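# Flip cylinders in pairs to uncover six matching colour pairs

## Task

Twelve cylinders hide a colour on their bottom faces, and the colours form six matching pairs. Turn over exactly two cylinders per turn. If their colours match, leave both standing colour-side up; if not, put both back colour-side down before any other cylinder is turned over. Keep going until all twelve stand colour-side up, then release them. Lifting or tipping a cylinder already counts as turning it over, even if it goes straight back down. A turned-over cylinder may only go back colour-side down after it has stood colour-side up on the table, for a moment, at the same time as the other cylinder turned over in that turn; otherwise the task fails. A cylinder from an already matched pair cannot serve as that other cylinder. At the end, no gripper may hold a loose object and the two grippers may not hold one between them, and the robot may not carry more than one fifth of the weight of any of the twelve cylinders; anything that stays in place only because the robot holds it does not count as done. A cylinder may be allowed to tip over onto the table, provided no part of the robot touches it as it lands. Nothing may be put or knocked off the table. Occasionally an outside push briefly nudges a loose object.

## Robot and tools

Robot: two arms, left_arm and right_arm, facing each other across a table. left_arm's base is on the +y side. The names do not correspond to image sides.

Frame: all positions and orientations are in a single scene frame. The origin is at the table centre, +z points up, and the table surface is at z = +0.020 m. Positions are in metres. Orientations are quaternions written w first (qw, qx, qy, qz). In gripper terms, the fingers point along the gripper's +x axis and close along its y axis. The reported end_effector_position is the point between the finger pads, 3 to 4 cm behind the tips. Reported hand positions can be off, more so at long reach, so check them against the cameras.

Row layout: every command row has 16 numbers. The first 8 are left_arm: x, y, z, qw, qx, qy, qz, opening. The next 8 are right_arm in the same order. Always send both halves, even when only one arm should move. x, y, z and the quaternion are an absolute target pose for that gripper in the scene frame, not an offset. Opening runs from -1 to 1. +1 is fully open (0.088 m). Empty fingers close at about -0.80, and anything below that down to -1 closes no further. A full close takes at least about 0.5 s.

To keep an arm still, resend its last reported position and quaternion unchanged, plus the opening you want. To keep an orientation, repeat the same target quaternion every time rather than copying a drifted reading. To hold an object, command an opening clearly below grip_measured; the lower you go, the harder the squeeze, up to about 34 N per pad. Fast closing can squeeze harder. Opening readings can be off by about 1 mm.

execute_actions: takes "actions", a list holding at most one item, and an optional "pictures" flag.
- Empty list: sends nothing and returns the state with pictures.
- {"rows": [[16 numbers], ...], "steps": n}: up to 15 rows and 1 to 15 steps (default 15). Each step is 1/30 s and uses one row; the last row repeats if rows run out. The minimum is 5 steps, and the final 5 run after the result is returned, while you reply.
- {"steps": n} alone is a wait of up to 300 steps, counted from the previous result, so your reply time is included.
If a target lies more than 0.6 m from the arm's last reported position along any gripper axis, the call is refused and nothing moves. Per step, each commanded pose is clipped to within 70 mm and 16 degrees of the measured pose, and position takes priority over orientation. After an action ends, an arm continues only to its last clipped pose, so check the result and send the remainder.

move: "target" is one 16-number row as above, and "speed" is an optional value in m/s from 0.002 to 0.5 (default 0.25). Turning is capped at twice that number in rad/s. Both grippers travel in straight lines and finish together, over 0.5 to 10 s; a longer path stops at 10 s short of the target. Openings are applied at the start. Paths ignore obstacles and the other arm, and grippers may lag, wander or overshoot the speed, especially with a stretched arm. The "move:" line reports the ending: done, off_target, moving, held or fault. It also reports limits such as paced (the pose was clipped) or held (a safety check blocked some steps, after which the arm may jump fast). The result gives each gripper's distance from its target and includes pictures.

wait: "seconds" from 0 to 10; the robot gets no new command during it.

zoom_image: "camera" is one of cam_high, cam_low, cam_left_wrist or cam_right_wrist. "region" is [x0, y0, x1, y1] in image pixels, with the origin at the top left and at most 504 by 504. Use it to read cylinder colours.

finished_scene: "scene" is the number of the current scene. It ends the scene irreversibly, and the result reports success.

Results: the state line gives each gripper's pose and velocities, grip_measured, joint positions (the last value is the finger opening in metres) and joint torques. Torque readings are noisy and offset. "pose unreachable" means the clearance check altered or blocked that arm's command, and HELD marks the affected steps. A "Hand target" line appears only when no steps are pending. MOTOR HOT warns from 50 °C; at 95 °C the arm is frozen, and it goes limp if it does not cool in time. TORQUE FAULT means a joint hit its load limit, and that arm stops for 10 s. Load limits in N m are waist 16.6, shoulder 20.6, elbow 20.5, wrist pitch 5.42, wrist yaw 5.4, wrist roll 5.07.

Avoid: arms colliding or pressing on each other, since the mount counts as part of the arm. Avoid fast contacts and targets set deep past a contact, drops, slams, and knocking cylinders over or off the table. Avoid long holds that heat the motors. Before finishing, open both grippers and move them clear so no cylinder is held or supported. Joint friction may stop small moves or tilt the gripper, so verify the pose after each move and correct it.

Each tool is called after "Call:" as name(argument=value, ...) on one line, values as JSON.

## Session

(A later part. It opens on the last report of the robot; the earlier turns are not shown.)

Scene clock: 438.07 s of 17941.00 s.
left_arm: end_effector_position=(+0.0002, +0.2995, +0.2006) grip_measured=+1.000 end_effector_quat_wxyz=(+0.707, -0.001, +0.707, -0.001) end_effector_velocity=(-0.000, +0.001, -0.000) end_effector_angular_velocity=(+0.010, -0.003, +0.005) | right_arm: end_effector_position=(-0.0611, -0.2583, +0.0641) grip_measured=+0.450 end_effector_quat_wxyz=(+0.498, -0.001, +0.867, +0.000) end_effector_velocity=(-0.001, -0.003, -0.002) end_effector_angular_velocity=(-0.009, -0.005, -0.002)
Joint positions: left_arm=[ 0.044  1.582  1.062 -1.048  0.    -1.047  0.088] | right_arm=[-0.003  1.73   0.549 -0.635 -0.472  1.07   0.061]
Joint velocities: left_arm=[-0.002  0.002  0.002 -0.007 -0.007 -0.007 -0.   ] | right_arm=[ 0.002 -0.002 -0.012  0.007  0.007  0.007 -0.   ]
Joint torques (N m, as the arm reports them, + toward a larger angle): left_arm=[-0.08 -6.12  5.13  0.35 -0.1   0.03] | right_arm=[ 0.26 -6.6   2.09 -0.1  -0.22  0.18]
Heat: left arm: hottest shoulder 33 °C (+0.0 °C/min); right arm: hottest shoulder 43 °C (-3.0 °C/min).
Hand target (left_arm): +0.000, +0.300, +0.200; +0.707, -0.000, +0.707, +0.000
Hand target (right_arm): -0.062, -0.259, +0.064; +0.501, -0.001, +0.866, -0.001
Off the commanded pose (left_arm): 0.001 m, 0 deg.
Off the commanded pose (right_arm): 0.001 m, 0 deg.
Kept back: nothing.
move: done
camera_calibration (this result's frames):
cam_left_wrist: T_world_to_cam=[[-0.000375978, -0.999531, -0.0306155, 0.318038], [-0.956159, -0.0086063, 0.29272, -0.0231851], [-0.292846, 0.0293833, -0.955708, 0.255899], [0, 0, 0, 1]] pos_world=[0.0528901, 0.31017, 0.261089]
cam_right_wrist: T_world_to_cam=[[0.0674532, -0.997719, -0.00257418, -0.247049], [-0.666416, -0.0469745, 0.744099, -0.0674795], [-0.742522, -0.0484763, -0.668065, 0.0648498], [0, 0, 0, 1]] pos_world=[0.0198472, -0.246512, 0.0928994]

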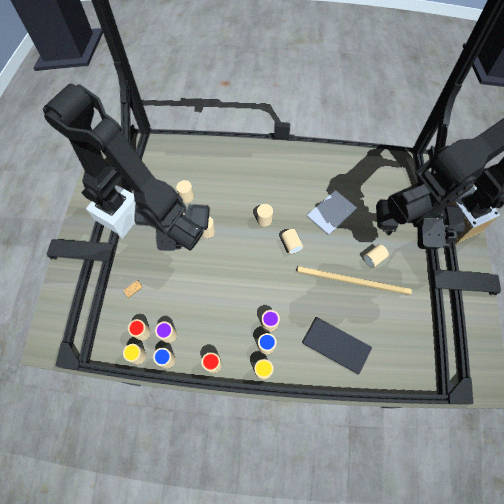

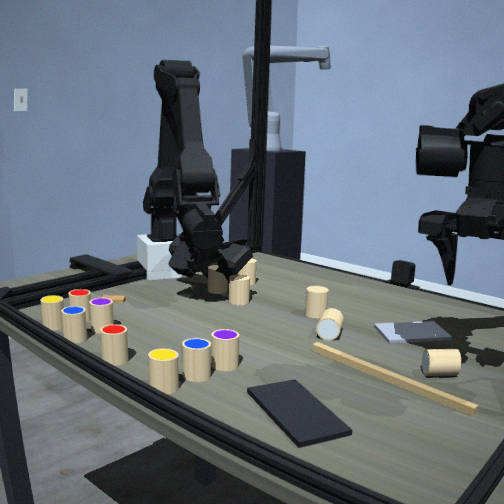

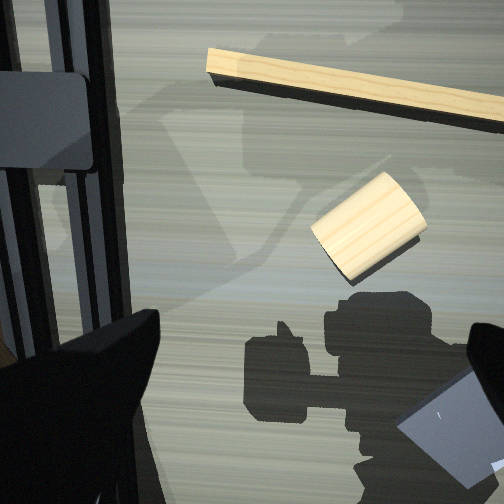

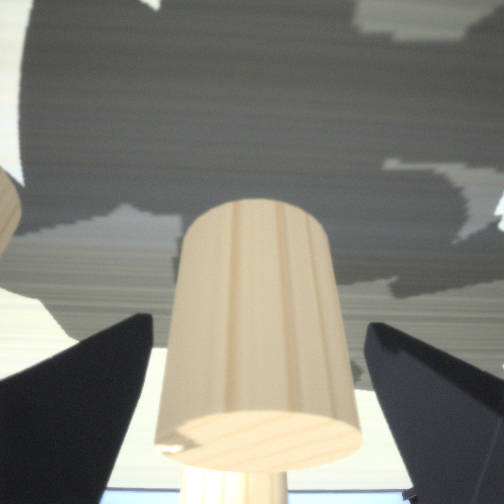

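Call:
move(target=[0,0.3,0.2,0.707,0,0.707,0,1,-0.062,-0.259,0.064,0.5,0,0.866,0,-0.3])

Call:
move(target=[0,0.3,0.2,0.707,0,0.707,0,1,-0.062,-0.255,0.16,0.5,0,0.866,0,-0.3])

Call:
move(target=[0,0.3,0.2,0.707,0,0.707,0,1,0.185,-0.12,0.13,0.966,0,0.259,0,-0.3], speed=0.35)

Call:
move(target=[0,0.3,0.2,0.707,0,0.707,0,1,0.185,-0.12,0.043,0.966,0,0.259,0,-0.3], speed=0.1)

Call:
move(target=[0,0.3,0.2,0.707,0,0.707,0,1,0.185,-0.12,0.043,0.966,0,0.259,0,0.55])

Call:
move(target=[0,0.3,0.2,0.707,0,0.707,0,1,0.21,-0.118,0.07,0.643,0,0.766,0,0.55], speed=0.35)

Call:
move(target=[0,0.3,0.2,0.707,0,0.707,0,1,0.215,-0.116,0.05,0.574,0,0.819,0,0.55], speed=0.15)

Call:
move(target=[0,0.3,0.2,0.707,0,0.707,0,1,0.215,-0.116,0.05,0.574,0,0.819,0,-0.3])

Call:
move(target=[0,0.3,0.2,0.707,0,0.707,0,1,0.2,-0.12,0.11,0.819,0,0.574,0,-0.3], speed=0.35)

Call:
move(target=[0,0.3,0.2,0.707,0,0.707,0,1,0.235,-0.116,0.095,0.985,0,0.174,0,-0.3])

Scene clock: 439.47 s of 17941.00 s.
left_arm: end_effector_position=(+0.0002, +0.2995, +0.2006) grip_measured=+1.000 end_effector_quat_wxyz=(+0.707, -0.001, +0.707, -0.001) end_effector_velocity=(-0.002, +0.005, -0.001) end_effector_angular_velocity=(+0.027, +0.007, +0.005) | right_arm: end_effector_position=(-0.0612, -0.2578, +0.0640) grip_measured=+0.006 end_effector_quat_wxyz=(+0.499, -0.000, +0.867, +0.001) end_effector_velocity=(-0.000, +0.001, -0.000) end_effector_angular_velocity=(+0.002, +0.005, -0.011)
Joint positions: left_arm=[ 0.044  1.582  1.062 -1.048  0.    -1.047  0.088] | right_arm=[-0.002  1.73   0.548 -0.632 -0.473  1.073  0.039]
Joint velocities: left_arm=[-0.002  0.002 -0.002 -0.022 -0.007 -0.007 -0.   ] | right_arm=[-0.002  0.002 -0.002  0.007 -0.007  0.007 -0.   ]
Joint torques (N m, as the arm reports them, + toward a larger angle): left_arm=[ 0.11 -6.13  5.27  0.35 -0.03  0.01] | right_arm=[ 0.3  -6.49  2.2  -0.09 -0.24  0.19]
Heat: left arm: hottest shoulder 33 °C (+0.0 °C/min); right arm: hottest shoulder 43 °C (-3.0 °C/min).
Hand target (left_arm): +0.000, +0.300, +0.200; +0.707, -0.000, +0.707, +0.000
Hand target (right_arm): -0.062, -0.259, +0.064; +0.500, +0.000, +0.866, +0.000
Off the commanded pose (left_arm): 0.001 m, 0 deg.
Off the commanded pose (right_arm): 0.001 m, 0 deg.
Kept back: nothing.
move: done
camera_calibration (this result's frames):
cam_left_wrist: T_world_to_cam=[[-0.000375978, -0.999531, -0.0306155, 0.318038], [-0.956159, -0.0086063, 0.29272, -0.0231851], [-0.292846, 0.0293833, -0.955708, 0.255899], [0, 0, 0, 1]] pos_world=[0.0528901, 0.31017, 0.261089]
cam_right_wrist: T_world_to_cam=[[0.0669139, -0.99775, -0.0042735, -0.246556], [-0.667158, -0.0479268, 0.743373, -0.0676712], [-0.741904, -0.0468908, -0.668864, 0.0651597], [0, 0, 0, 1]] pos_world=[0.0196929, -0.246189, 0.0928342]

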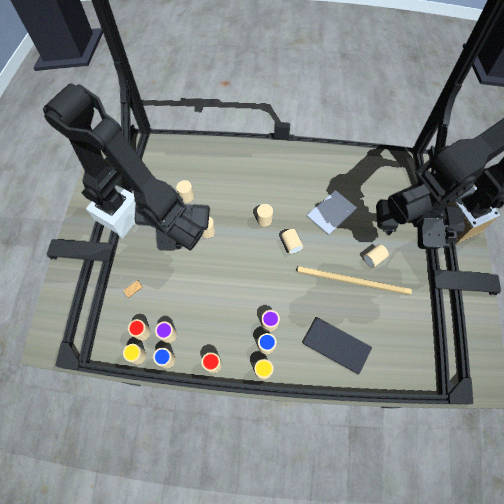

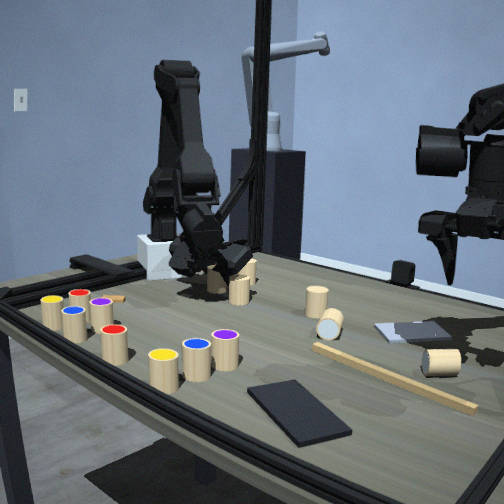

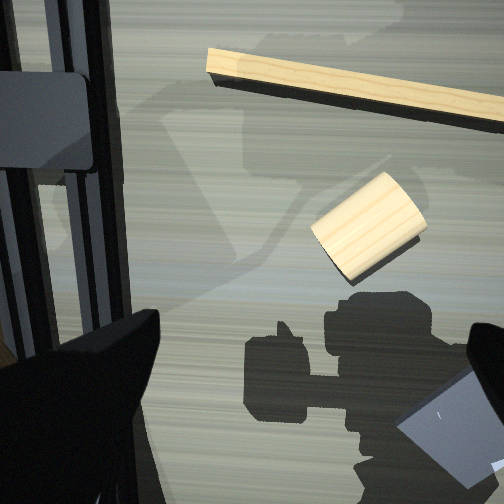

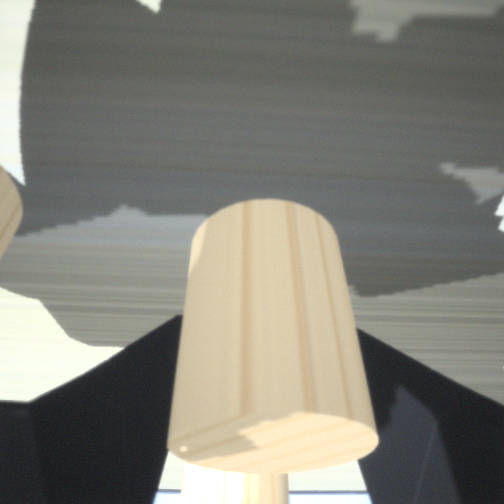

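Scene clock: 440.50 s of 17941.00 s.
left_arm: end_effector_position=(+0.0002, +0.2995, +0.2006) grip_measured=+1.000 end_effector_quat_wxyz=(+0.707, -0.001, +0.707, -0.001) end_effector_velocity=(-0.004, +0.002, -0.001) end_effector_angular_velocity=(+0.007, +0.012, -0.000) | right_arm: end_effector_position=(-0.0629, -0.2560, +0.1564) grip_measured=+0.005 end_effector_quat_wxyz=(+0.498, -0.004, +0.867, -0.004) end_effector_velocity=(+0.000, -0.002, +0.002) end_effector_angular_velocity=(-0.010, -0.001, +0.006)
Joint positions: left_arm=[ 0.044  1.582  1.062 -1.048  0.    -1.047  0.088] | right_arm=[ 0.013  1.448  0.743 -1.113 -0.473  1.088  0.039]
Joint velocities: left_arm=[-0.007 -0.002 -0.007 -0.007  0.007 -0.007 -0.   ] | right_arm=[-0.002 -0.002  0.007 -0.022  0.007 -0.007 -0.   ]
Joint torques (N m, as the arm reports them, + toward a larger angle): left_arm=[ 0.04 -6.4   5.06  0.34 -0.07  0.04] | right_arm=[-0.24 -6.01  6.1  -0.52 -0.29 -0.02]
Heat: left arm: hottest shoulder 33 °C (+0.0 °C/min); right arm: hottest shoulder 42 °C (-4.0 °C/min).
Hand target (left_arm): +0.000, +0.300, +0.200; +0.707, -0.000, +0.707, +0.000
Hand target (right_arm): -0.062, -0.254, +0.159; +0.500, -0.000, +0.866, -0.000
Off the commanded pose (left_arm): 0.001 m, 0 deg.
Off the commanded pose (right_arm): 0.004 m, 1 deg.
Kept back: nothing.
move: done
camera_calibration (this result's frames):
cam_left_wrist: T_world_to_cam=[[-0.000375978, -0.999531, -0.0306155, 0.318038], [-0.956159, -0.0086063, 0.29272, -0.0231851], [-0.292846, 0.0293833, -0.955708, 0.255899], [0, 0, 0, 1]] pos_world=[0.0528901, 0.31017, 0.261089]
cam_right_wrist: T_world_to_cam=[[0.067849, -0.997665, 0.00775859, -0.24604], [-0.66564, -0.0394732, 0.745229, -0.135449], [-0.743183, -0.0557274, -0.666764, 0.123129], [0, 0, 0, 1]] pos_world=[0.0180409, -0.243951, 0.184947]

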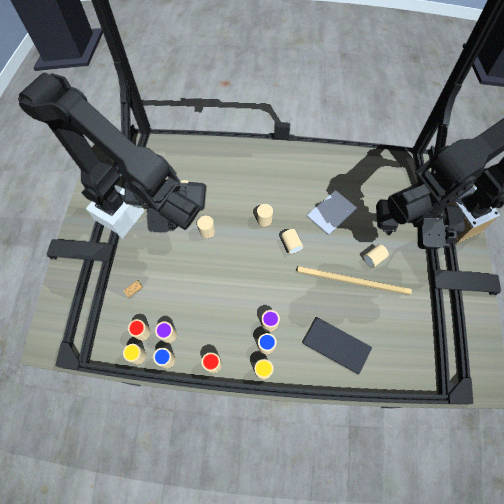

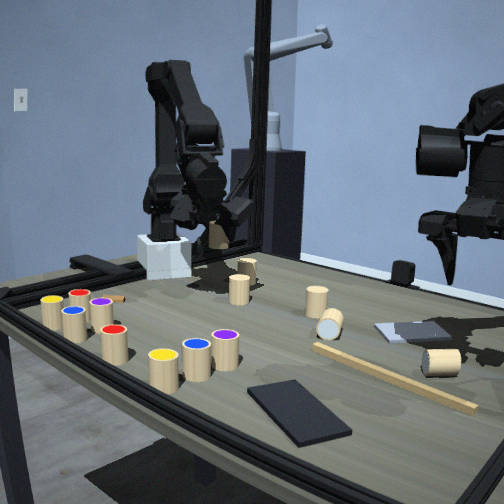

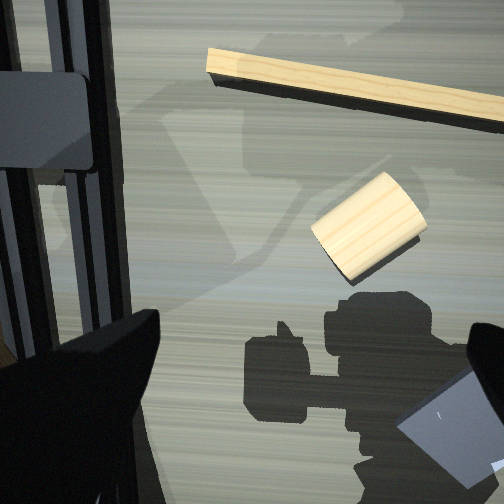

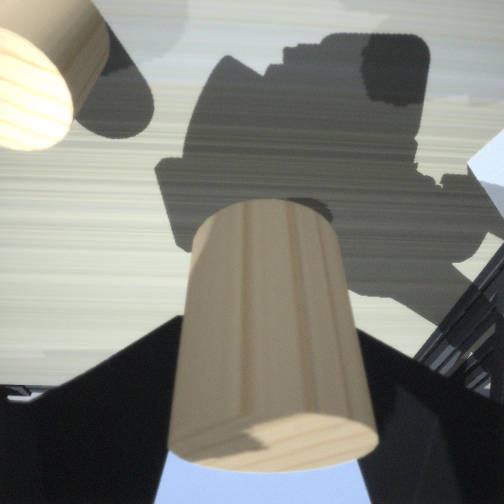

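Scene clock: 443.40 s of 17941.00 s.
left_arm: end_effector_position=(+0.0002, +0.2995, +0.2006) grip_measured=+1.000 end_effector_quat_wxyz=(+0.707, -0.001, +0.707, -0.001) end_effector_velocity=(-0.003, +0.006, -0.001) end_effector_angular_velocity=(+0.027, +0.007, +0.005) | right_arm: end_effector_position=(+0.1841, -0.1175, +0.1339) grip_measured=+0.005 end_effector_quat_wxyz=(+0.966, +0.004, +0.259, -0.001) end_effector_velocity=(+0.001, +0.002, +0.001) end_effector_angular_velocity=(-0.005, +0.001, +0.012)
Joint positions: left_arm=[ 0.044  1.582  1.062 -1.048  0.    -1.047  0.088] | right_arm=[0.069 1.979 0.951 0.015 0.941 0.922 0.039]
Joint velocities: left_arm=[-0.002 -0.002 -0.007 -0.022 -0.007 -0.007 -0.   ] | right_arm=[-0.002 -0.002  0.002  0.007 -0.007 -0.022 -0.001]
Joint torques (N m, as the arm reports them, + toward a larger angle): left_arm=[-0.01 -6.1   5.16  0.39 -0.08 -0.03] | right_arm=[-0.34 -8.19  4.42  0.92  0.52 -0.21]
Heat: left arm: hottest shoulder 33 °C (+0.0 °C/min); right arm: hottest shoulder 42 °C (-4.0 °C/min).
Hand target (left_arm): +0.000, +0.300, +0.200; +0.707, -0.000, +0.707, +0.000
Hand target (right_arm): +0.185, -0.120, +0.129; +0.966, -0.005, +0.259, -0.004
Off the commanded pose (left_arm): 0.001 m, 0 deg.
Off the commanded pose (right_arm): 0.005 m, 0 deg.
Kept back: nothing.
move: done
camera_calibration (this result's frames):
cam_left_wrist: T_world_to_cam=[[-0.000375978, -0.999531, -0.0306155, 0.318038], [-0.956159, -0.0086063, 0.29272, -0.0231851], [-0.292846, 0.0293833, -0.955708, 0.255899], [0, 0, 0, 1]] pos_world=[0.0528901, 0.31017, 0.261089]
cam_right_wrist: T_world_to_cam=[[-0.0000956342, -0.998282, 0.058592, -0.118767], [-0.740972, -0.0392759, -0.670386, 0.254614], [0.671535, -0.0434792, -0.739696, 0.0501933], [0, 0, 0, 1]] pos_world=[0.154944, -0.10638, 0.214776]

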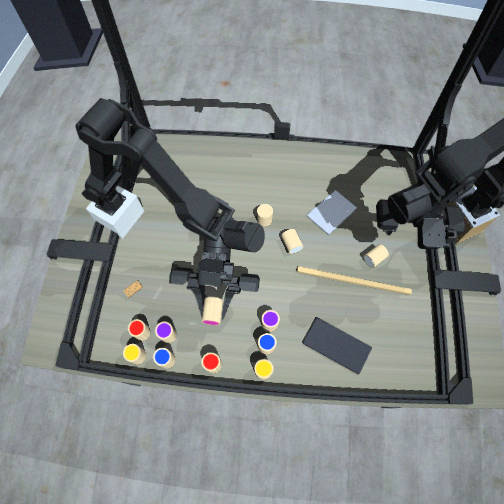

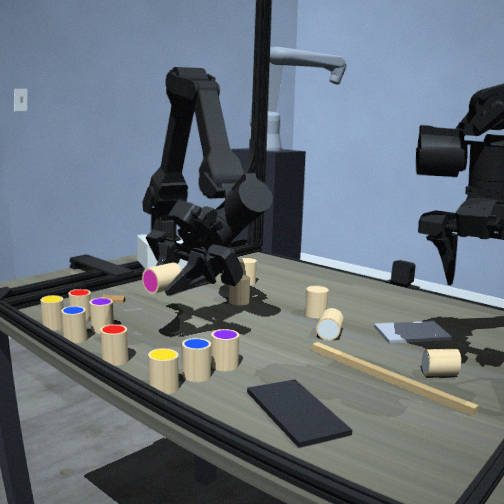

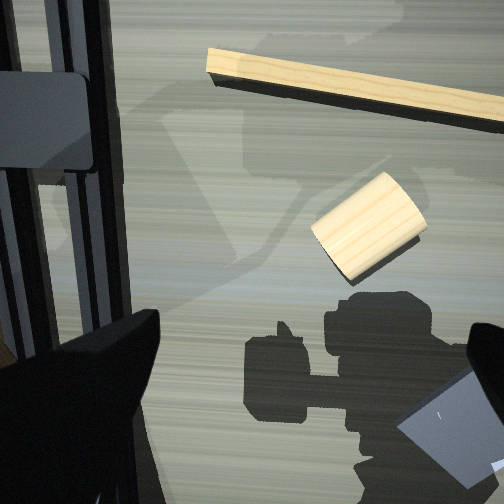

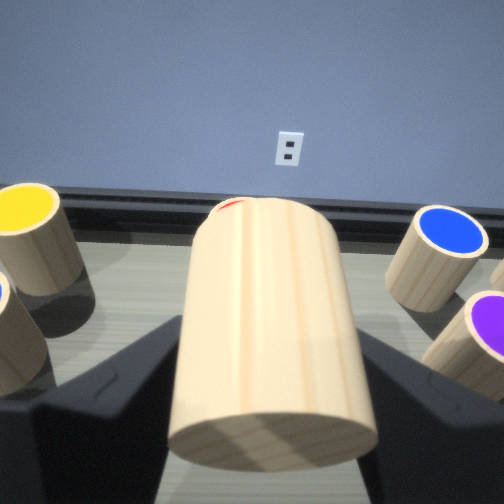

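Scene clock: 444.70 s of 17941.00 s.
left_arm: end_effector_position=(+0.0002, +0.2995, +0.2006) grip_measured=+1.000 end_effector_quat_wxyz=(+0.707, -0.001, +0.707, -0.001) end_effector_velocity=(+0.001, +0.003, +0.000) end_effector_angular_velocity=(+0.017, -0.015, +0.005) | right_arm: end_effector_position=(+0.1847, -0.1177, +0.0489) grip_measured=+0.006 end_effector_quat_wxyz=(+0.966, +0.008, +0.257, +0.002) end_effector_velocity=(-0.003, +0.000, -0.006) end_effector_angular_velocity=(-0.007, +0.020, +0.018)
Joint positions: left_arm=[ 0.044  1.582  1.062 -1.048  0.    -1.047  0.088] | right_arm=[0.067 2.262 0.913 0.351 0.939 0.914 0.039]
Joint velocities: left_arm=[-0.002 -0.002 -0.002 -0.007 -0.022 -0.007 -0.   ] | right_arm=[ 0.002  0.007 -0.007  0.007 -0.022 -0.007 -0.   ]
Joint torques (N m, as the arm reports them, + toward a larger angle): left_arm=[ 0.23 -6.3   5.    0.3  -0.08  0.05] | right_arm=[-0.32 -8.52  3.04  0.95  0.4  -0.22]
Heat: left arm: hottest shoulder 33 °C (+0.0 °C/min); right arm: hottest shoulder 42 °C (-4.0 °C/min).
Hand target (left_arm): +0.000, +0.300, +0.200; +0.707, -0.000, +0.707, +0.000
Hand target (right_arm): +0.185, -0.121, +0.043; +0.966, -0.000, +0.259, -0.000
Off the commanded pose (left_arm): 0.001 m, 0 deg.
Off the commanded pose (right_arm): 0.006 m, 1 deg.
Kept back: nothing.
move: done
camera_calibration (this result's frames):
cam_left_wrist: T_world_to_cam=[[-0.000375978, -0.999531, -0.0306155, 0.318038], [-0.956159, -0.0086063, 0.29272, -0.0231851], [-0.292846, 0.0293833, -0.955708, 0.255899], [0, 0, 0, 1]] pos_world=[0.0528901, 0.31017, 0.261089]
cam_right_wrist: T_world_to_cam=[[0.00242727, -0.998749, 0.0499388, -0.114149], [-0.738277, -0.0354734, -0.673565, 0.198229], [0.674494, -0.0352337, -0.737439, -0.012758], [0, 0, 0, 1]] pos_world=[0.15523, -0.107424, 0.129812]

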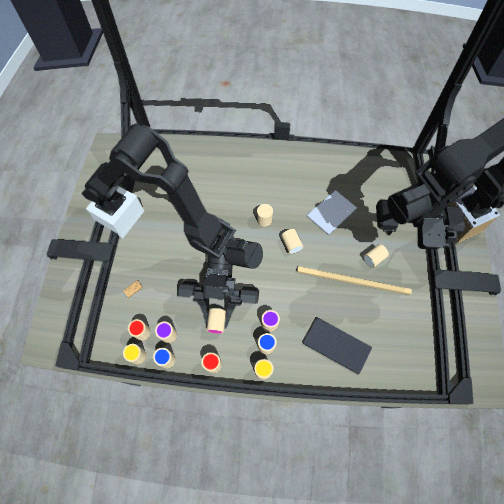

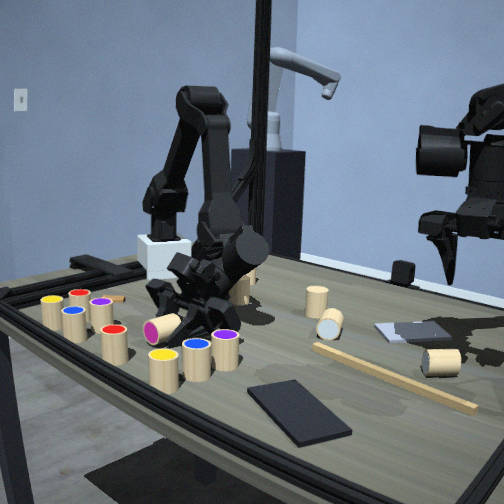

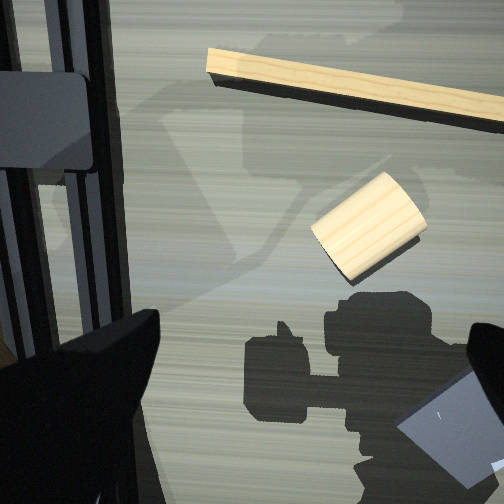

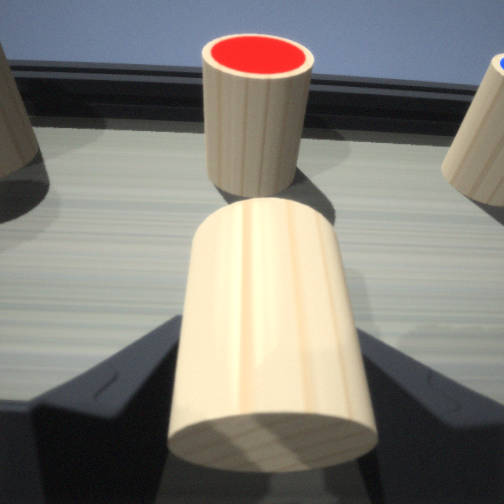

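Scene clock: 445.40 s of 17941.00 s.
left_arm: end_effector_position=(+0.0002, +0.2995, +0.2006) grip_measured=+1.000 end_effector_quat_wxyz=(+0.707, -0.001, +0.707, -0.001) end_effector_velocity=(-0.002, +0.005, +0.001) end_effector_angular_velocity=(+0.018, +0.002, +0.005) | right_arm: end_effector_position=(+0.1847, -0.1180, +0.0479) grip_measured=+0.548 end_effector_quat_wxyz=(+0.966, +0.007, +0.257, +0.002) end_effector_velocity=(-0.001, -0.001, -0.004) end_effector_angular_velocity=(-0.024, +0.021, +0.020)
Joint positions: left_arm=[ 0.044  1.582  1.062 -1.048  0.    -1.047  0.088] | right_arm=[0.066 2.266 0.913 0.354 0.939 0.913 0.066]
Joint velocities: left_arm=[-0.002 -0.007 -0.002 -0.022 -0.007 -0.007  0.   ] | right_arm=[-0.002  0.002 -0.002 -0.007 -0.022 -0.022  0.001]
Joint torques (N m, as the arm reports them, + toward a larger angle): left_arm=[-0.08 -6.01  5.13  0.33 -0.06  0.01] | right_arm=[-0.31 -8.51  3.52  0.93  0.4  -0.21]
Heat: left arm: hottest shoulder 33 °C (+0.0 °C/min); right arm: hottest shoulder 42 °C (-4.0 °C/min).
Hand target (left_arm): +0.000, +0.300, +0.200; +0.707, -0.000, +0.707, +0.000
Hand target (right_arm): +0.185, -0.120, +0.043; +0.966, +0.000, +0.259, -0.000
Off the commanded pose (left_arm): 0.001 m, 0 deg.
Off the commanded pose (right_arm): 0.005 m, 1 deg.
Kept back: nothing.
move: done
camera_calibration (this result's frames):
cam_left_wrist: T_world_to_cam=[[-0.000375978, -0.999531, -0.0306155, 0.318038], [-0.956159, -0.0086063, 0.29272, -0.0231851], [-0.292846, 0.0293833, -0.955708, 0.255899], [0, 0, 0, 1]] pos_world=[0.0528901, 0.31017, 0.261089]
cam_right_wrist: T_world_to_cam=[[0.00243817, -0.99868, 0.0513101, -0.11442], [-0.738459, -0.0363964, -0.673316, 0.197481], [0.674294, -0.0362487, -0.737573, -0.01364], [0, 0, 0, 1]] pos_world=[0.155308, -0.107576, 0.128777]

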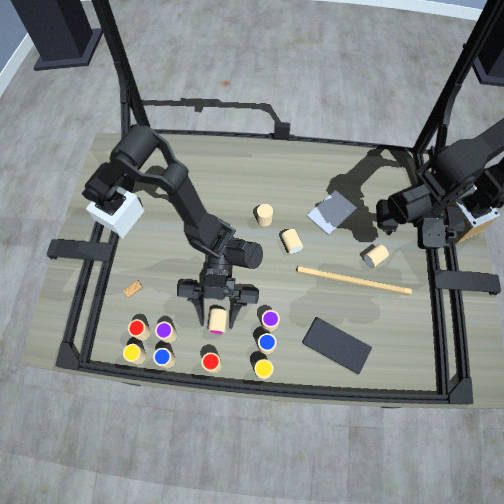

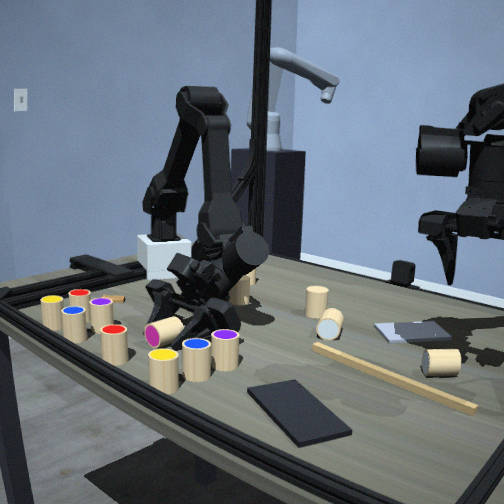

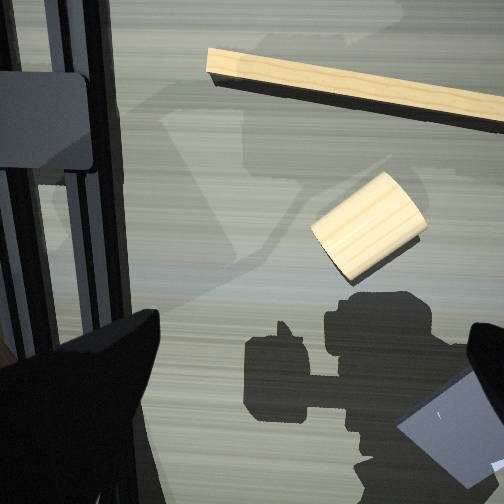

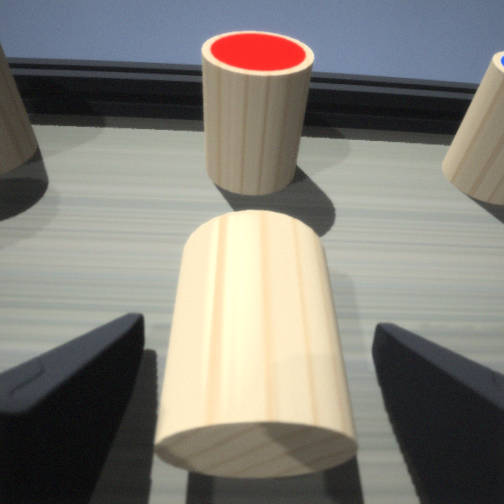

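Scene clock: 447.73 s of 17941.00 s.
left_arm: end_effector_position=(+0.0002, +0.2995, +0.2006) grip_measured=+1.000 end_effector_quat_wxyz=(+0.707, -0.001, +0.707, -0.001) end_effector_velocity=(+0.001, +0.003, +0.000) end_effector_angular_velocity=(+0.017, -0.015, +0.005) | right_arm: end_effector_position=(+0.2090, -0.1164, +0.0739) grip_measured=+0.550 end_effector_quat_wxyz=(+0.646, +0.004, +0.763, +0.007) end_effector_velocity=(-0.001, +0.002, +0.004) end_effector_angular_velocity=(+0.013, +0.021, +0.017)
Joint positions: left_arm=[ 0.044  1.582  1.062 -1.048  0.    -1.047  0.088] | right_arm=[-0.328  2.375  1.743 -1.044 -0.13   0.796  0.066]
Joint velocities: left_arm=[-0.002 -0.002 -0.002 -0.007 -0.022 -0.007 -0.   ] | right_arm=[-0.002  0.002  0.017 -0.022 -0.022 -0.022 -0.   ]
Joint torques (N m, as the arm reports them, + toward a larger angle): left_arm=[ 0.12 -5.93  5.12  0.3  -0.04 -0.03] | right_arm=[ -0.33 -10.69   6.47  -0.27  -0.21  -0.22]
Heat: left arm: hottest shoulder 33 °C (+0.0 °C/min); right arm: hottest shoulder 42 °C (-4.0 °C/min).
Hand target (left_arm): +0.000, +0.300, +0.200; +0.707, -0.000, +0.707, +0.000
Hand target (right_arm): +0.209, -0.117, +0.069; +0.642, +0.001, +0.767, +0.005
Off the commanded pose (left_arm): 0.001 m, 0 deg.
Off the commanded pose (right_arm): 0.004 m, 1 deg.
Kept back: nothing.
move: done
camera_calibration (this result's frames):
cam_left_wrist: T_world_to_cam=[[-0.000375978, -0.999531, -0.0306155, 0.318038], [-0.956159, -0.0086063, 0.29272, -0.0231851], [-0.292846, 0.0293833, -0.955708, 0.255899], [0, 0, 0, 1]] pos_world=[0.0528901, 0.31017, 0.261089]
cam_right_wrist: T_world_to_cam=[[0.0653565, -0.997853, 0.00428634, -0.12377], [-0.886424, -0.0560846, 0.459463, 0.177878], [-0.458236, -0.0338284, -0.888186, 0.237378], [0, 0, 0, 1]] pos_world=[0.27454, -0.105498, 0.129638]

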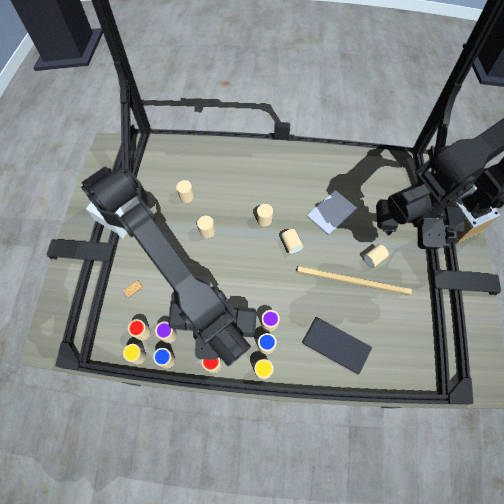

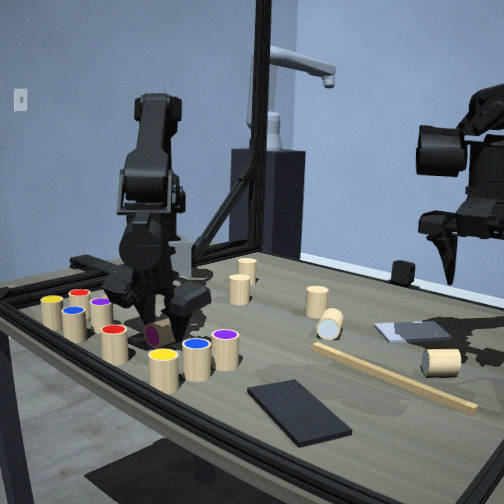

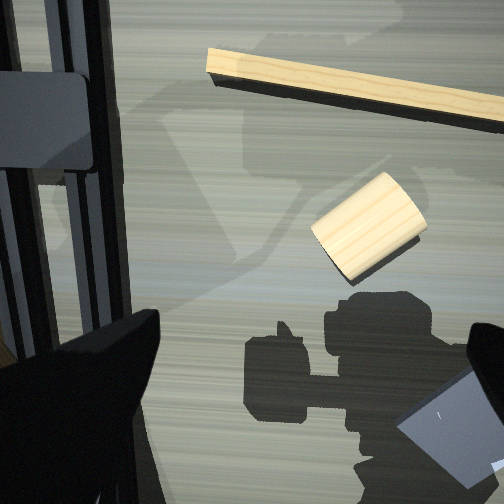

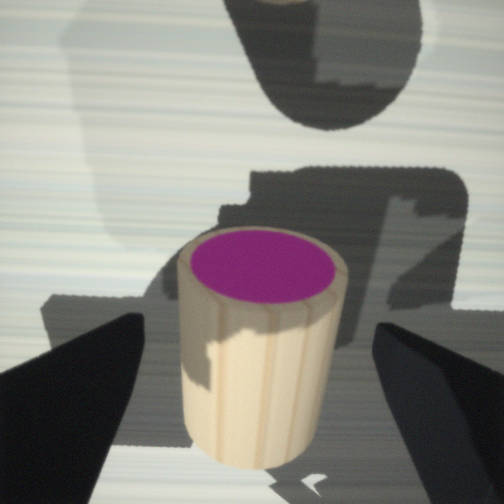

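Scene clock: 448.73 s of 17941.00 s.
left_arm: end_effector_position=(+0.0002, +0.2995, +0.2006) grip_measured=+1.000 end_effector_quat_wxyz=(+0.707, -0.001, +0.707, -0.001) end_effector_velocity=(-0.002, -0.000, +0.001) end_effector_angular_velocity=(-0.002, +0.008, +0.005) | right_arm: end_effector_position=(+0.2146, -0.1153, +0.0598) grip_measured=+0.549 end_effector_quat_wxyz=(+0.579, +0.004, +0.816, +0.004) end_effector_velocity=(-0.000, -0.000, +0.002) end_effector_angular_velocity=(+0.003, +0.031, -0.006)
Joint positions: left_arm=[ 0.044  1.582  1.062 -1.048  0.    -1.047  0.088] | right_arm=[-0.373  2.539  1.956 -1.228 -0.238  0.732  0.066]
Joint velocities: left_arm=[-0.002 -0.002  0.002 -0.007  0.007 -0.007 -0.   ] | right_arm=[-0.007  0.017  0.032 -0.037 -0.022 -0.007  0.   ]
Joint torques (N m, as the arm reports them, + toward a larger angle): left_arm=[-0.03 -6.3   5.26  0.28 -0.04 -0.02] | right_arm=[ -0.18 -10.05   6.15   0.05  -0.14  -0.13]
Heat: left arm: hottest shoulder 33 °C (+0.0 °C/min); right arm: hottest shoulder 42 °C (-4.0 °C/min).
Hand target (left_arm): +0.000, +0.300, +0.200; +0.707, -0.000, +0.707, +0.000
Hand target (right_arm): +0.215, -0.116, +0.050; +0.574, +0.001, +0.819, +0.001
Off the commanded pose (left_arm): 0.001 m, 0 deg.
Off the commanded pose (right_arm): 0.010 m, 1 deg.
Kept back: nothing.
move: off_target (right_arm)
camera_calibration (this result's frames):
cam_left_wrist: T_world_to_cam=[[-0.000375978, -0.999531, -0.0306155, 0.318038], [-0.956159, -0.0086063, 0.29272, -0.0231851], [-0.292846, 0.0293833, -0.955708, 0.255899], [0, 0, 0, 1]] pos_world=[0.0528901, 0.31017, 0.261089]
cam_right_wrist: T_world_to_cam=[[0.0630744, -0.998007, -0.00202335, -0.122168], [-0.795727, -0.0515137, 0.603461, 0.161827], [-0.602362, -0.0364529, -0.79739, 0.252683], [0, 0, 0, 1]] pos_world=[0.288682, -0.104377, 0.103583]

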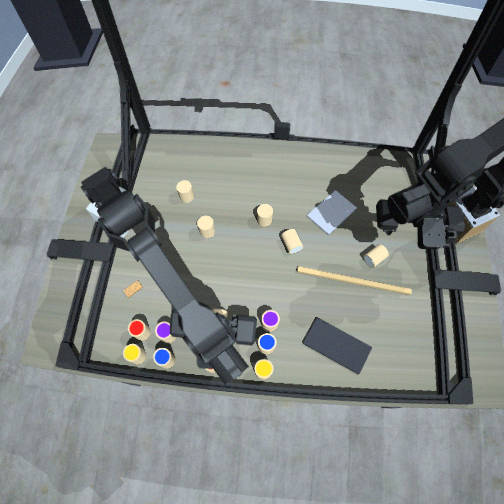

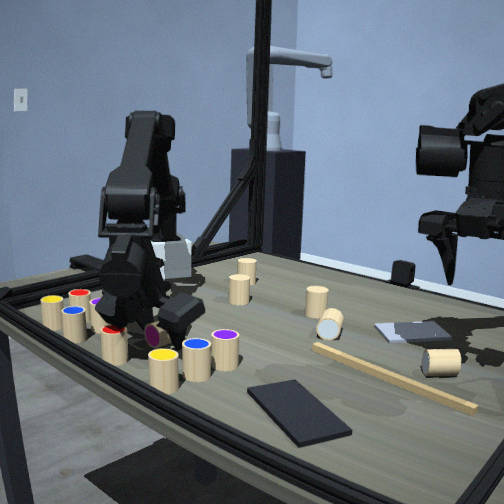

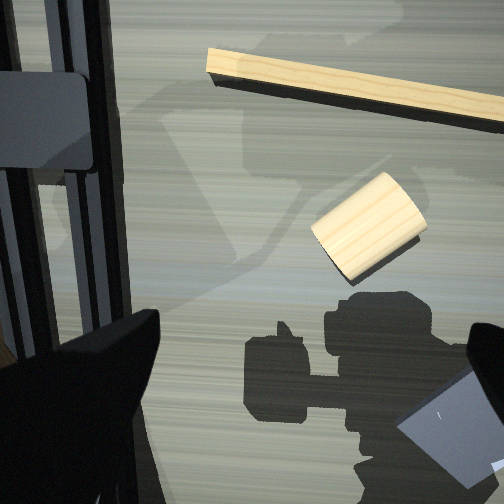

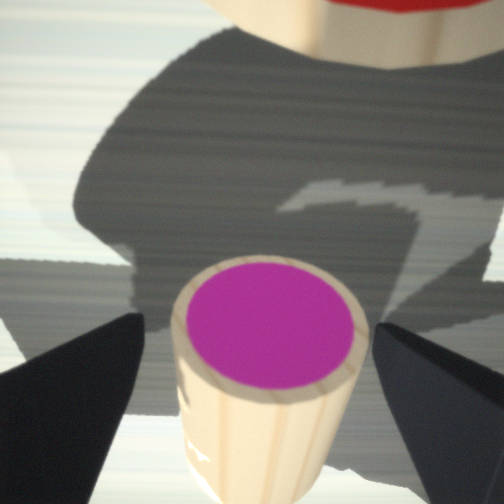

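Scene clock: 449.43 s of 17941.00 s.
left_arm: end_effector_position=(+0.0002, +0.2995, +0.2006) grip_measured=+1.000 end_effector_quat_wxyz=(+0.707, -0.001, +0.707, -0.001) end_effector_velocity=(+0.002, +0.000, +0.000) end_effector_angular_velocity=(-0.003, -0.010, +0.010) | right_arm: end_effector_position=(+0.2146, -0.1152, +0.0598) grip_measured=+0.012 end_effector_quat_wxyz=(+0.577, +0.005, +0.817, +0.004) end_effector_velocity=(-0.002, -0.002, -0.001) end_effector_angular_velocity=(-0.001, +0.014, +0.003)
Joint positions: left_arm=[ 0.044  1.582  1.062 -1.048  0.    -1.047  0.088] | right_arm=[-0.374  2.542  1.961 -1.232 -0.241  0.732  0.04 ]
Joint velocities: left_arm=[ 0.002 -0.002 -0.002  0.007 -0.007 -0.007 -0.   ] | right_arm=[-0.002  0.002 -0.002 -0.007 -0.007 -0.007  0.   ]
Joint torques (N m, as the arm reports them, + toward a larger angle): left_arm=[-0.17 -6.28  5.11  0.33 -0.08  0.01] | right_arm=[ -0.1  -10.12   6.17   0.01  -0.04  -0.14]
Heat: left arm: hottest shoulder 33 °C (+0.0 °C/min); right arm: hottest shoulder 42 °C (-4.0 °C/min).
Hand target (left_arm): +0.000, +0.300, +0.200; +0.707, -0.000, +0.707, +0.000
Hand target (right_arm): +0.215, -0.116, +0.050; +0.574, +0.000, +0.819, -0.000
Off the commanded pose (left_arm): 0.001 m, 0 deg.
Off the commanded pose (right_arm): 0.010 m, 1 deg.
Kept back: nothing.
move: off_target (right_arm)
camera_calibration (this result's frames):
cam_left_wrist: T_world_to_cam=[[-0.000375978, -0.999531, -0.0306155, 0.318038], [-0.956159, -0.0086063, 0.29272, -0.0231851], [-0.292846, 0.0293833, -0.955708, 0.255899], [0, 0, 0, 1]] pos_world=[0.0528901, 0.31017, 0.261089]
cam_right_wrist: T_world_to_cam=[[0.0615734, -0.998099, -0.00257454, -0.121676], [-0.793397, -0.0505098, 0.606605, 0.161279], [-0.605582, -0.0353081, -0.794999, 0.253306], [0, 0, 0, 1]] pos_world=[0.288848, -0.104355, 0.103232]

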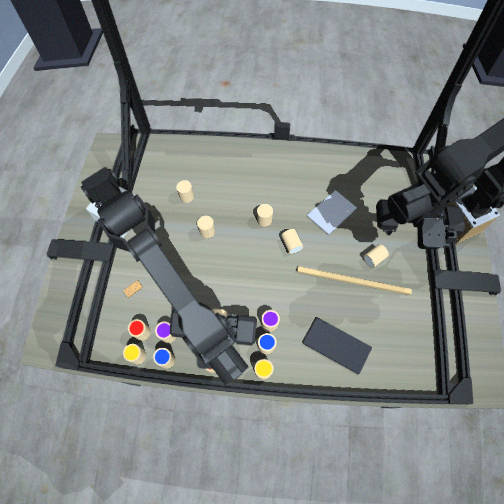

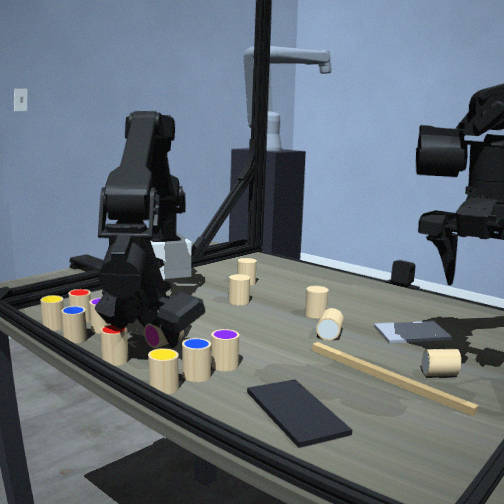

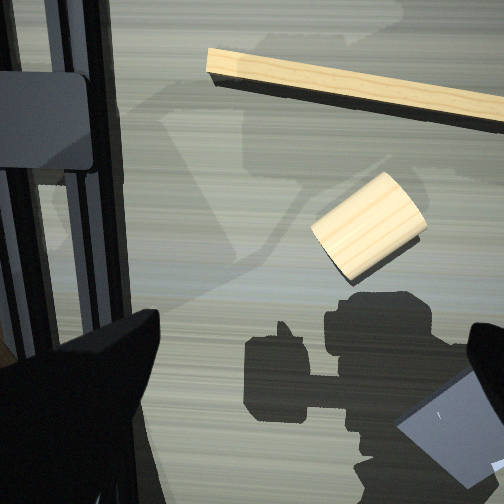

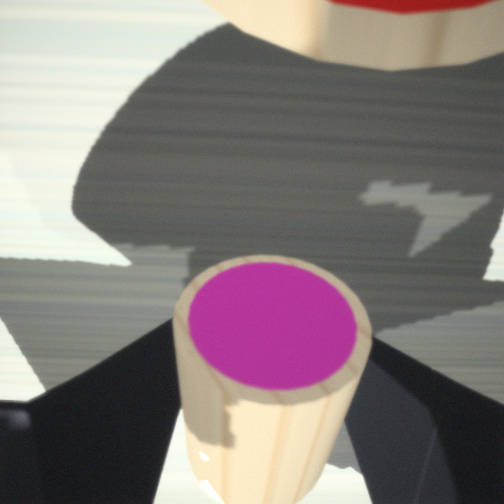

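Scene clock: 450.97 s of 17941.00 s.
left_arm: end_effector_position=(+0.0002, +0.2995, +0.2006) grip_measured=+1.000 end_effector_quat_wxyz=(+0.707, -0.001, +0.707, -0.001) end_effector_velocity=(-0.003, +0.003, +0.001) end_effector_angular_velocity=(+0.018, +0.002, +0.015) | right_arm: end_effector_position=(+0.2014, -0.1200, +0.1064) grip_measured=+0.012 end_effector_quat_wxyz=(+0.817, -0.006, +0.577, -0.003) end_effector_velocity=(-0.001, -0.001, +0.002) end_effector_angular_velocity=(-0.001, -0.010, +0.008)
Joint positions: left_arm=[ 0.044  1.582  1.062 -1.048  0.    -1.047  0.088] | right_arm=[-0.171  2.08   1.35  -0.651  0.285  0.932  0.04 ]
Joint velocities: left_arm=[-0.007 -0.002  0.002 -0.022 -0.007 -0.022 -0.   ] | right_arm=[ 0.002 -0.012 -0.012  0.007  0.007 -0.007 -0.001]
Joint torques (N m, as the arm reports them, + toward a larger angle): left_arm=[ 0.07 -6.32  5.11  0.38 -0.04  0.  ] | right_arm=[  0.34 -12.86   4.42   0.56   0.26   0.2 ]
Heat: left arm: hottest shoulder 33 °C (+0.0 °C/min); right arm: hottest shoulder 43 °C (-3.0 °C/min).
Hand target (left_arm): +0.000, +0.300, +0.200; +0.707, -0.000, +0.707, +0.000
Hand target (right_arm): +0.200, -0.120, +0.110; +0.819, -0.002, +0.573, -0.002
Off the commanded pose (left_arm): 0.001 m, 0 deg.
Off the commanded pose (right_arm): 0.004 m, 1 deg.
Kept back: nothing.
move: done
camera_calibration (this result's frames):
cam_left_wrist: T_world_to_cam=[[-0.000375978, -0.999531, -0.0306155, 0.318038], [-0.956159, -0.0086063, 0.29272, -0.0231851], [-0.292846, 0.0293833, -0.955708, 0.255899], [0, 0, 0, 1]] pos_world=[0.0528901, 0.31017, 0.261089]
cam_right_wrist: T_world_to_cam=[[0.0470708, -0.997008, 0.0613125, -0.129297], [-0.998432, -0.0488225, -0.0273915, 0.231219], [0.030303, -0.059927, -0.997743, 0.172739], [0, 0, 0, 1]] pos_world=[0.231708, -0.10727, 0.18661]

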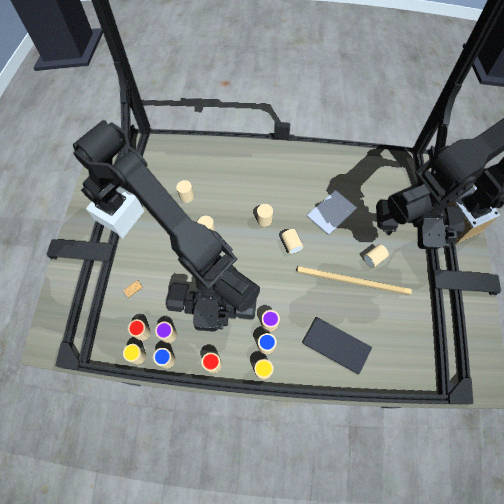

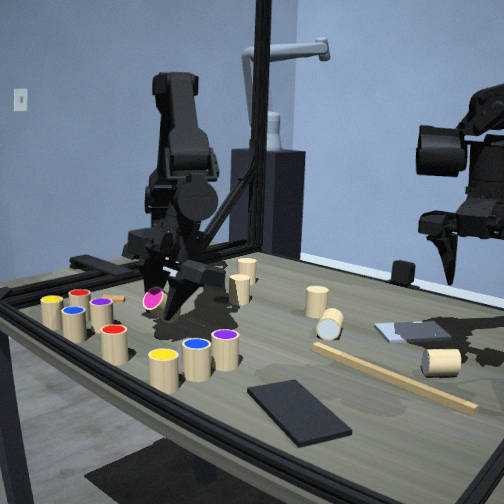

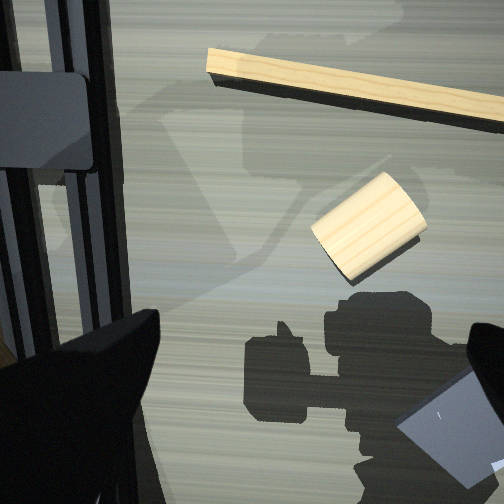

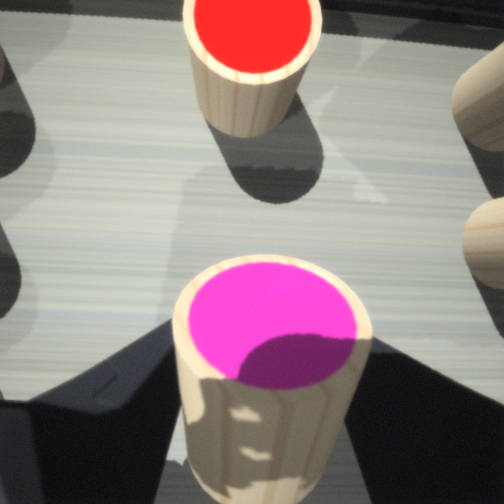

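Scene clock: 453.30 s of 17941.00 s.
left_arm: end_effector_position=(+0.0002, +0.2995, +0.2006) grip_measured=+1.000 end_effector_quat_wxyz=(+0.707, -0.001, +0.707, -0.001) end_effector_velocity=(+0.004, +0.005, +0.000) end_effector_angular_velocity=(+0.025, -0.028, +0.010) | right_arm: end_effector_position=(+0.2372, -0.1138, +0.1016) grip_measured=+0.012 end_effector_quat_wxyz=(+0.985, +0.009, +0.172, -0.003) end_effector_velocity=(+0.001, -0.005, -0.003) end_effector_angular_velocity=(-0.048, -0.005, +0.004)
Joint positions: left_arm=[ 0.044  1.582  1.062 -1.048  0.    -1.047  0.088] | right_arm=[-0.036  2.222  0.936  0.615  0.996  0.605  0.04 ]
Joint velocities: left_arm=[ 0.002 -0.002 -0.002 -0.007 -0.037 -0.007 -0.   ] | right_arm=[-0.007  0.007 -0.012  0.022  0.007 -0.051  0.   ]
Joint torques (N m, as the arm reports them, + toward a larger angle): left_arm=[ 0.28 -6.26  5.08  0.32 -0.13  0.03] | right_arm=[ 0.27 -8.89  3.07  1.2   0.42 -0.19]
Heat: left arm: hottest shoulder 34 °C (+1.0 °C/min); right arm: hottest shoulder 43 °C (-2.0 °C/min).
Hand target (left_arm): +0.000, +0.300, +0.200; +0.707, -0.000, +0.707, +0.000
Hand target (right_arm): +0.235, -0.116, +0.095; +0.985, -0.002, +0.174, -0.003
Off the commanded pose (left_arm): 0.001 m, 0 deg.
Off the commanded pose (right_arm): 0.007 m, 1 deg.
Kept back: nothing.
move: done
camera_calibration (this result's frames):
cam_left_wrist: T_world_to_cam=[[-0.000375978, -0.999531, -0.0306155, 0.318038], [-0.956159, -0.0086063, 0.29272, -0.0231851], [-0.292846, 0.0293833, -0.955708, 0.255899], [0, 0, 0, 1]] pos_world=[0.0528901, 0.31017, 0.261089]
cam_right_wrist: T_world_to_cam=[[-0.0167572, -0.99867, 0.0487682, -0.108287], [-0.610623, -0.0284012, -0.791412, 0.255188], [0.791744, -0.0430408, -0.609335, -0.0509023], [0, 0, 0, 1]] pos_world=[0.194311, -0.103086, 0.176223]

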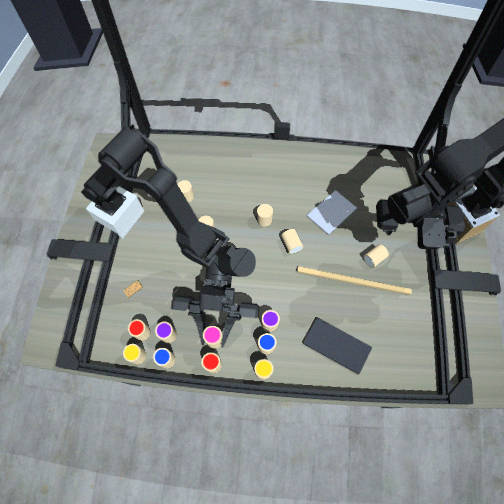

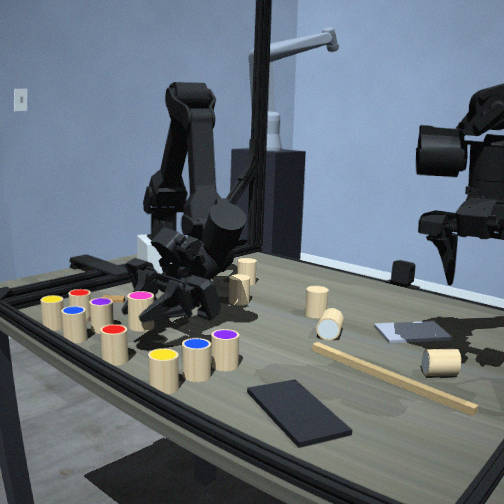

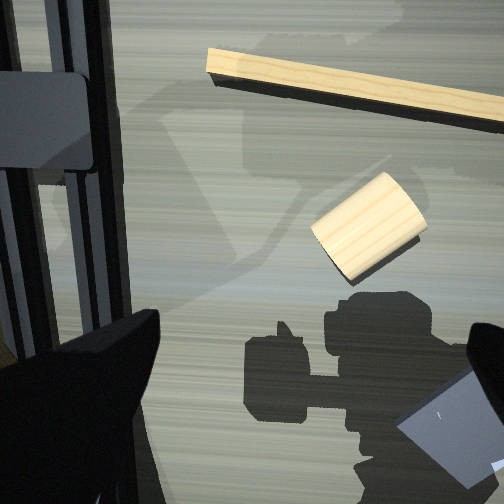

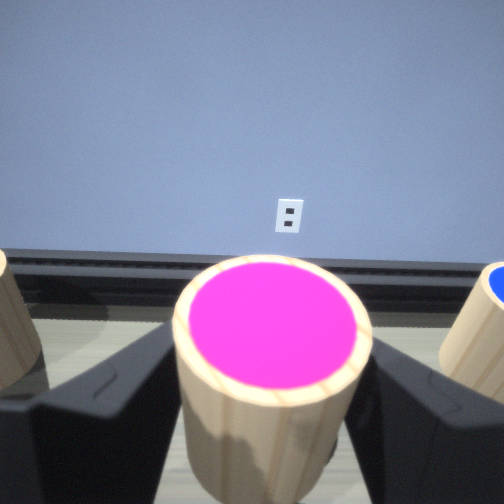

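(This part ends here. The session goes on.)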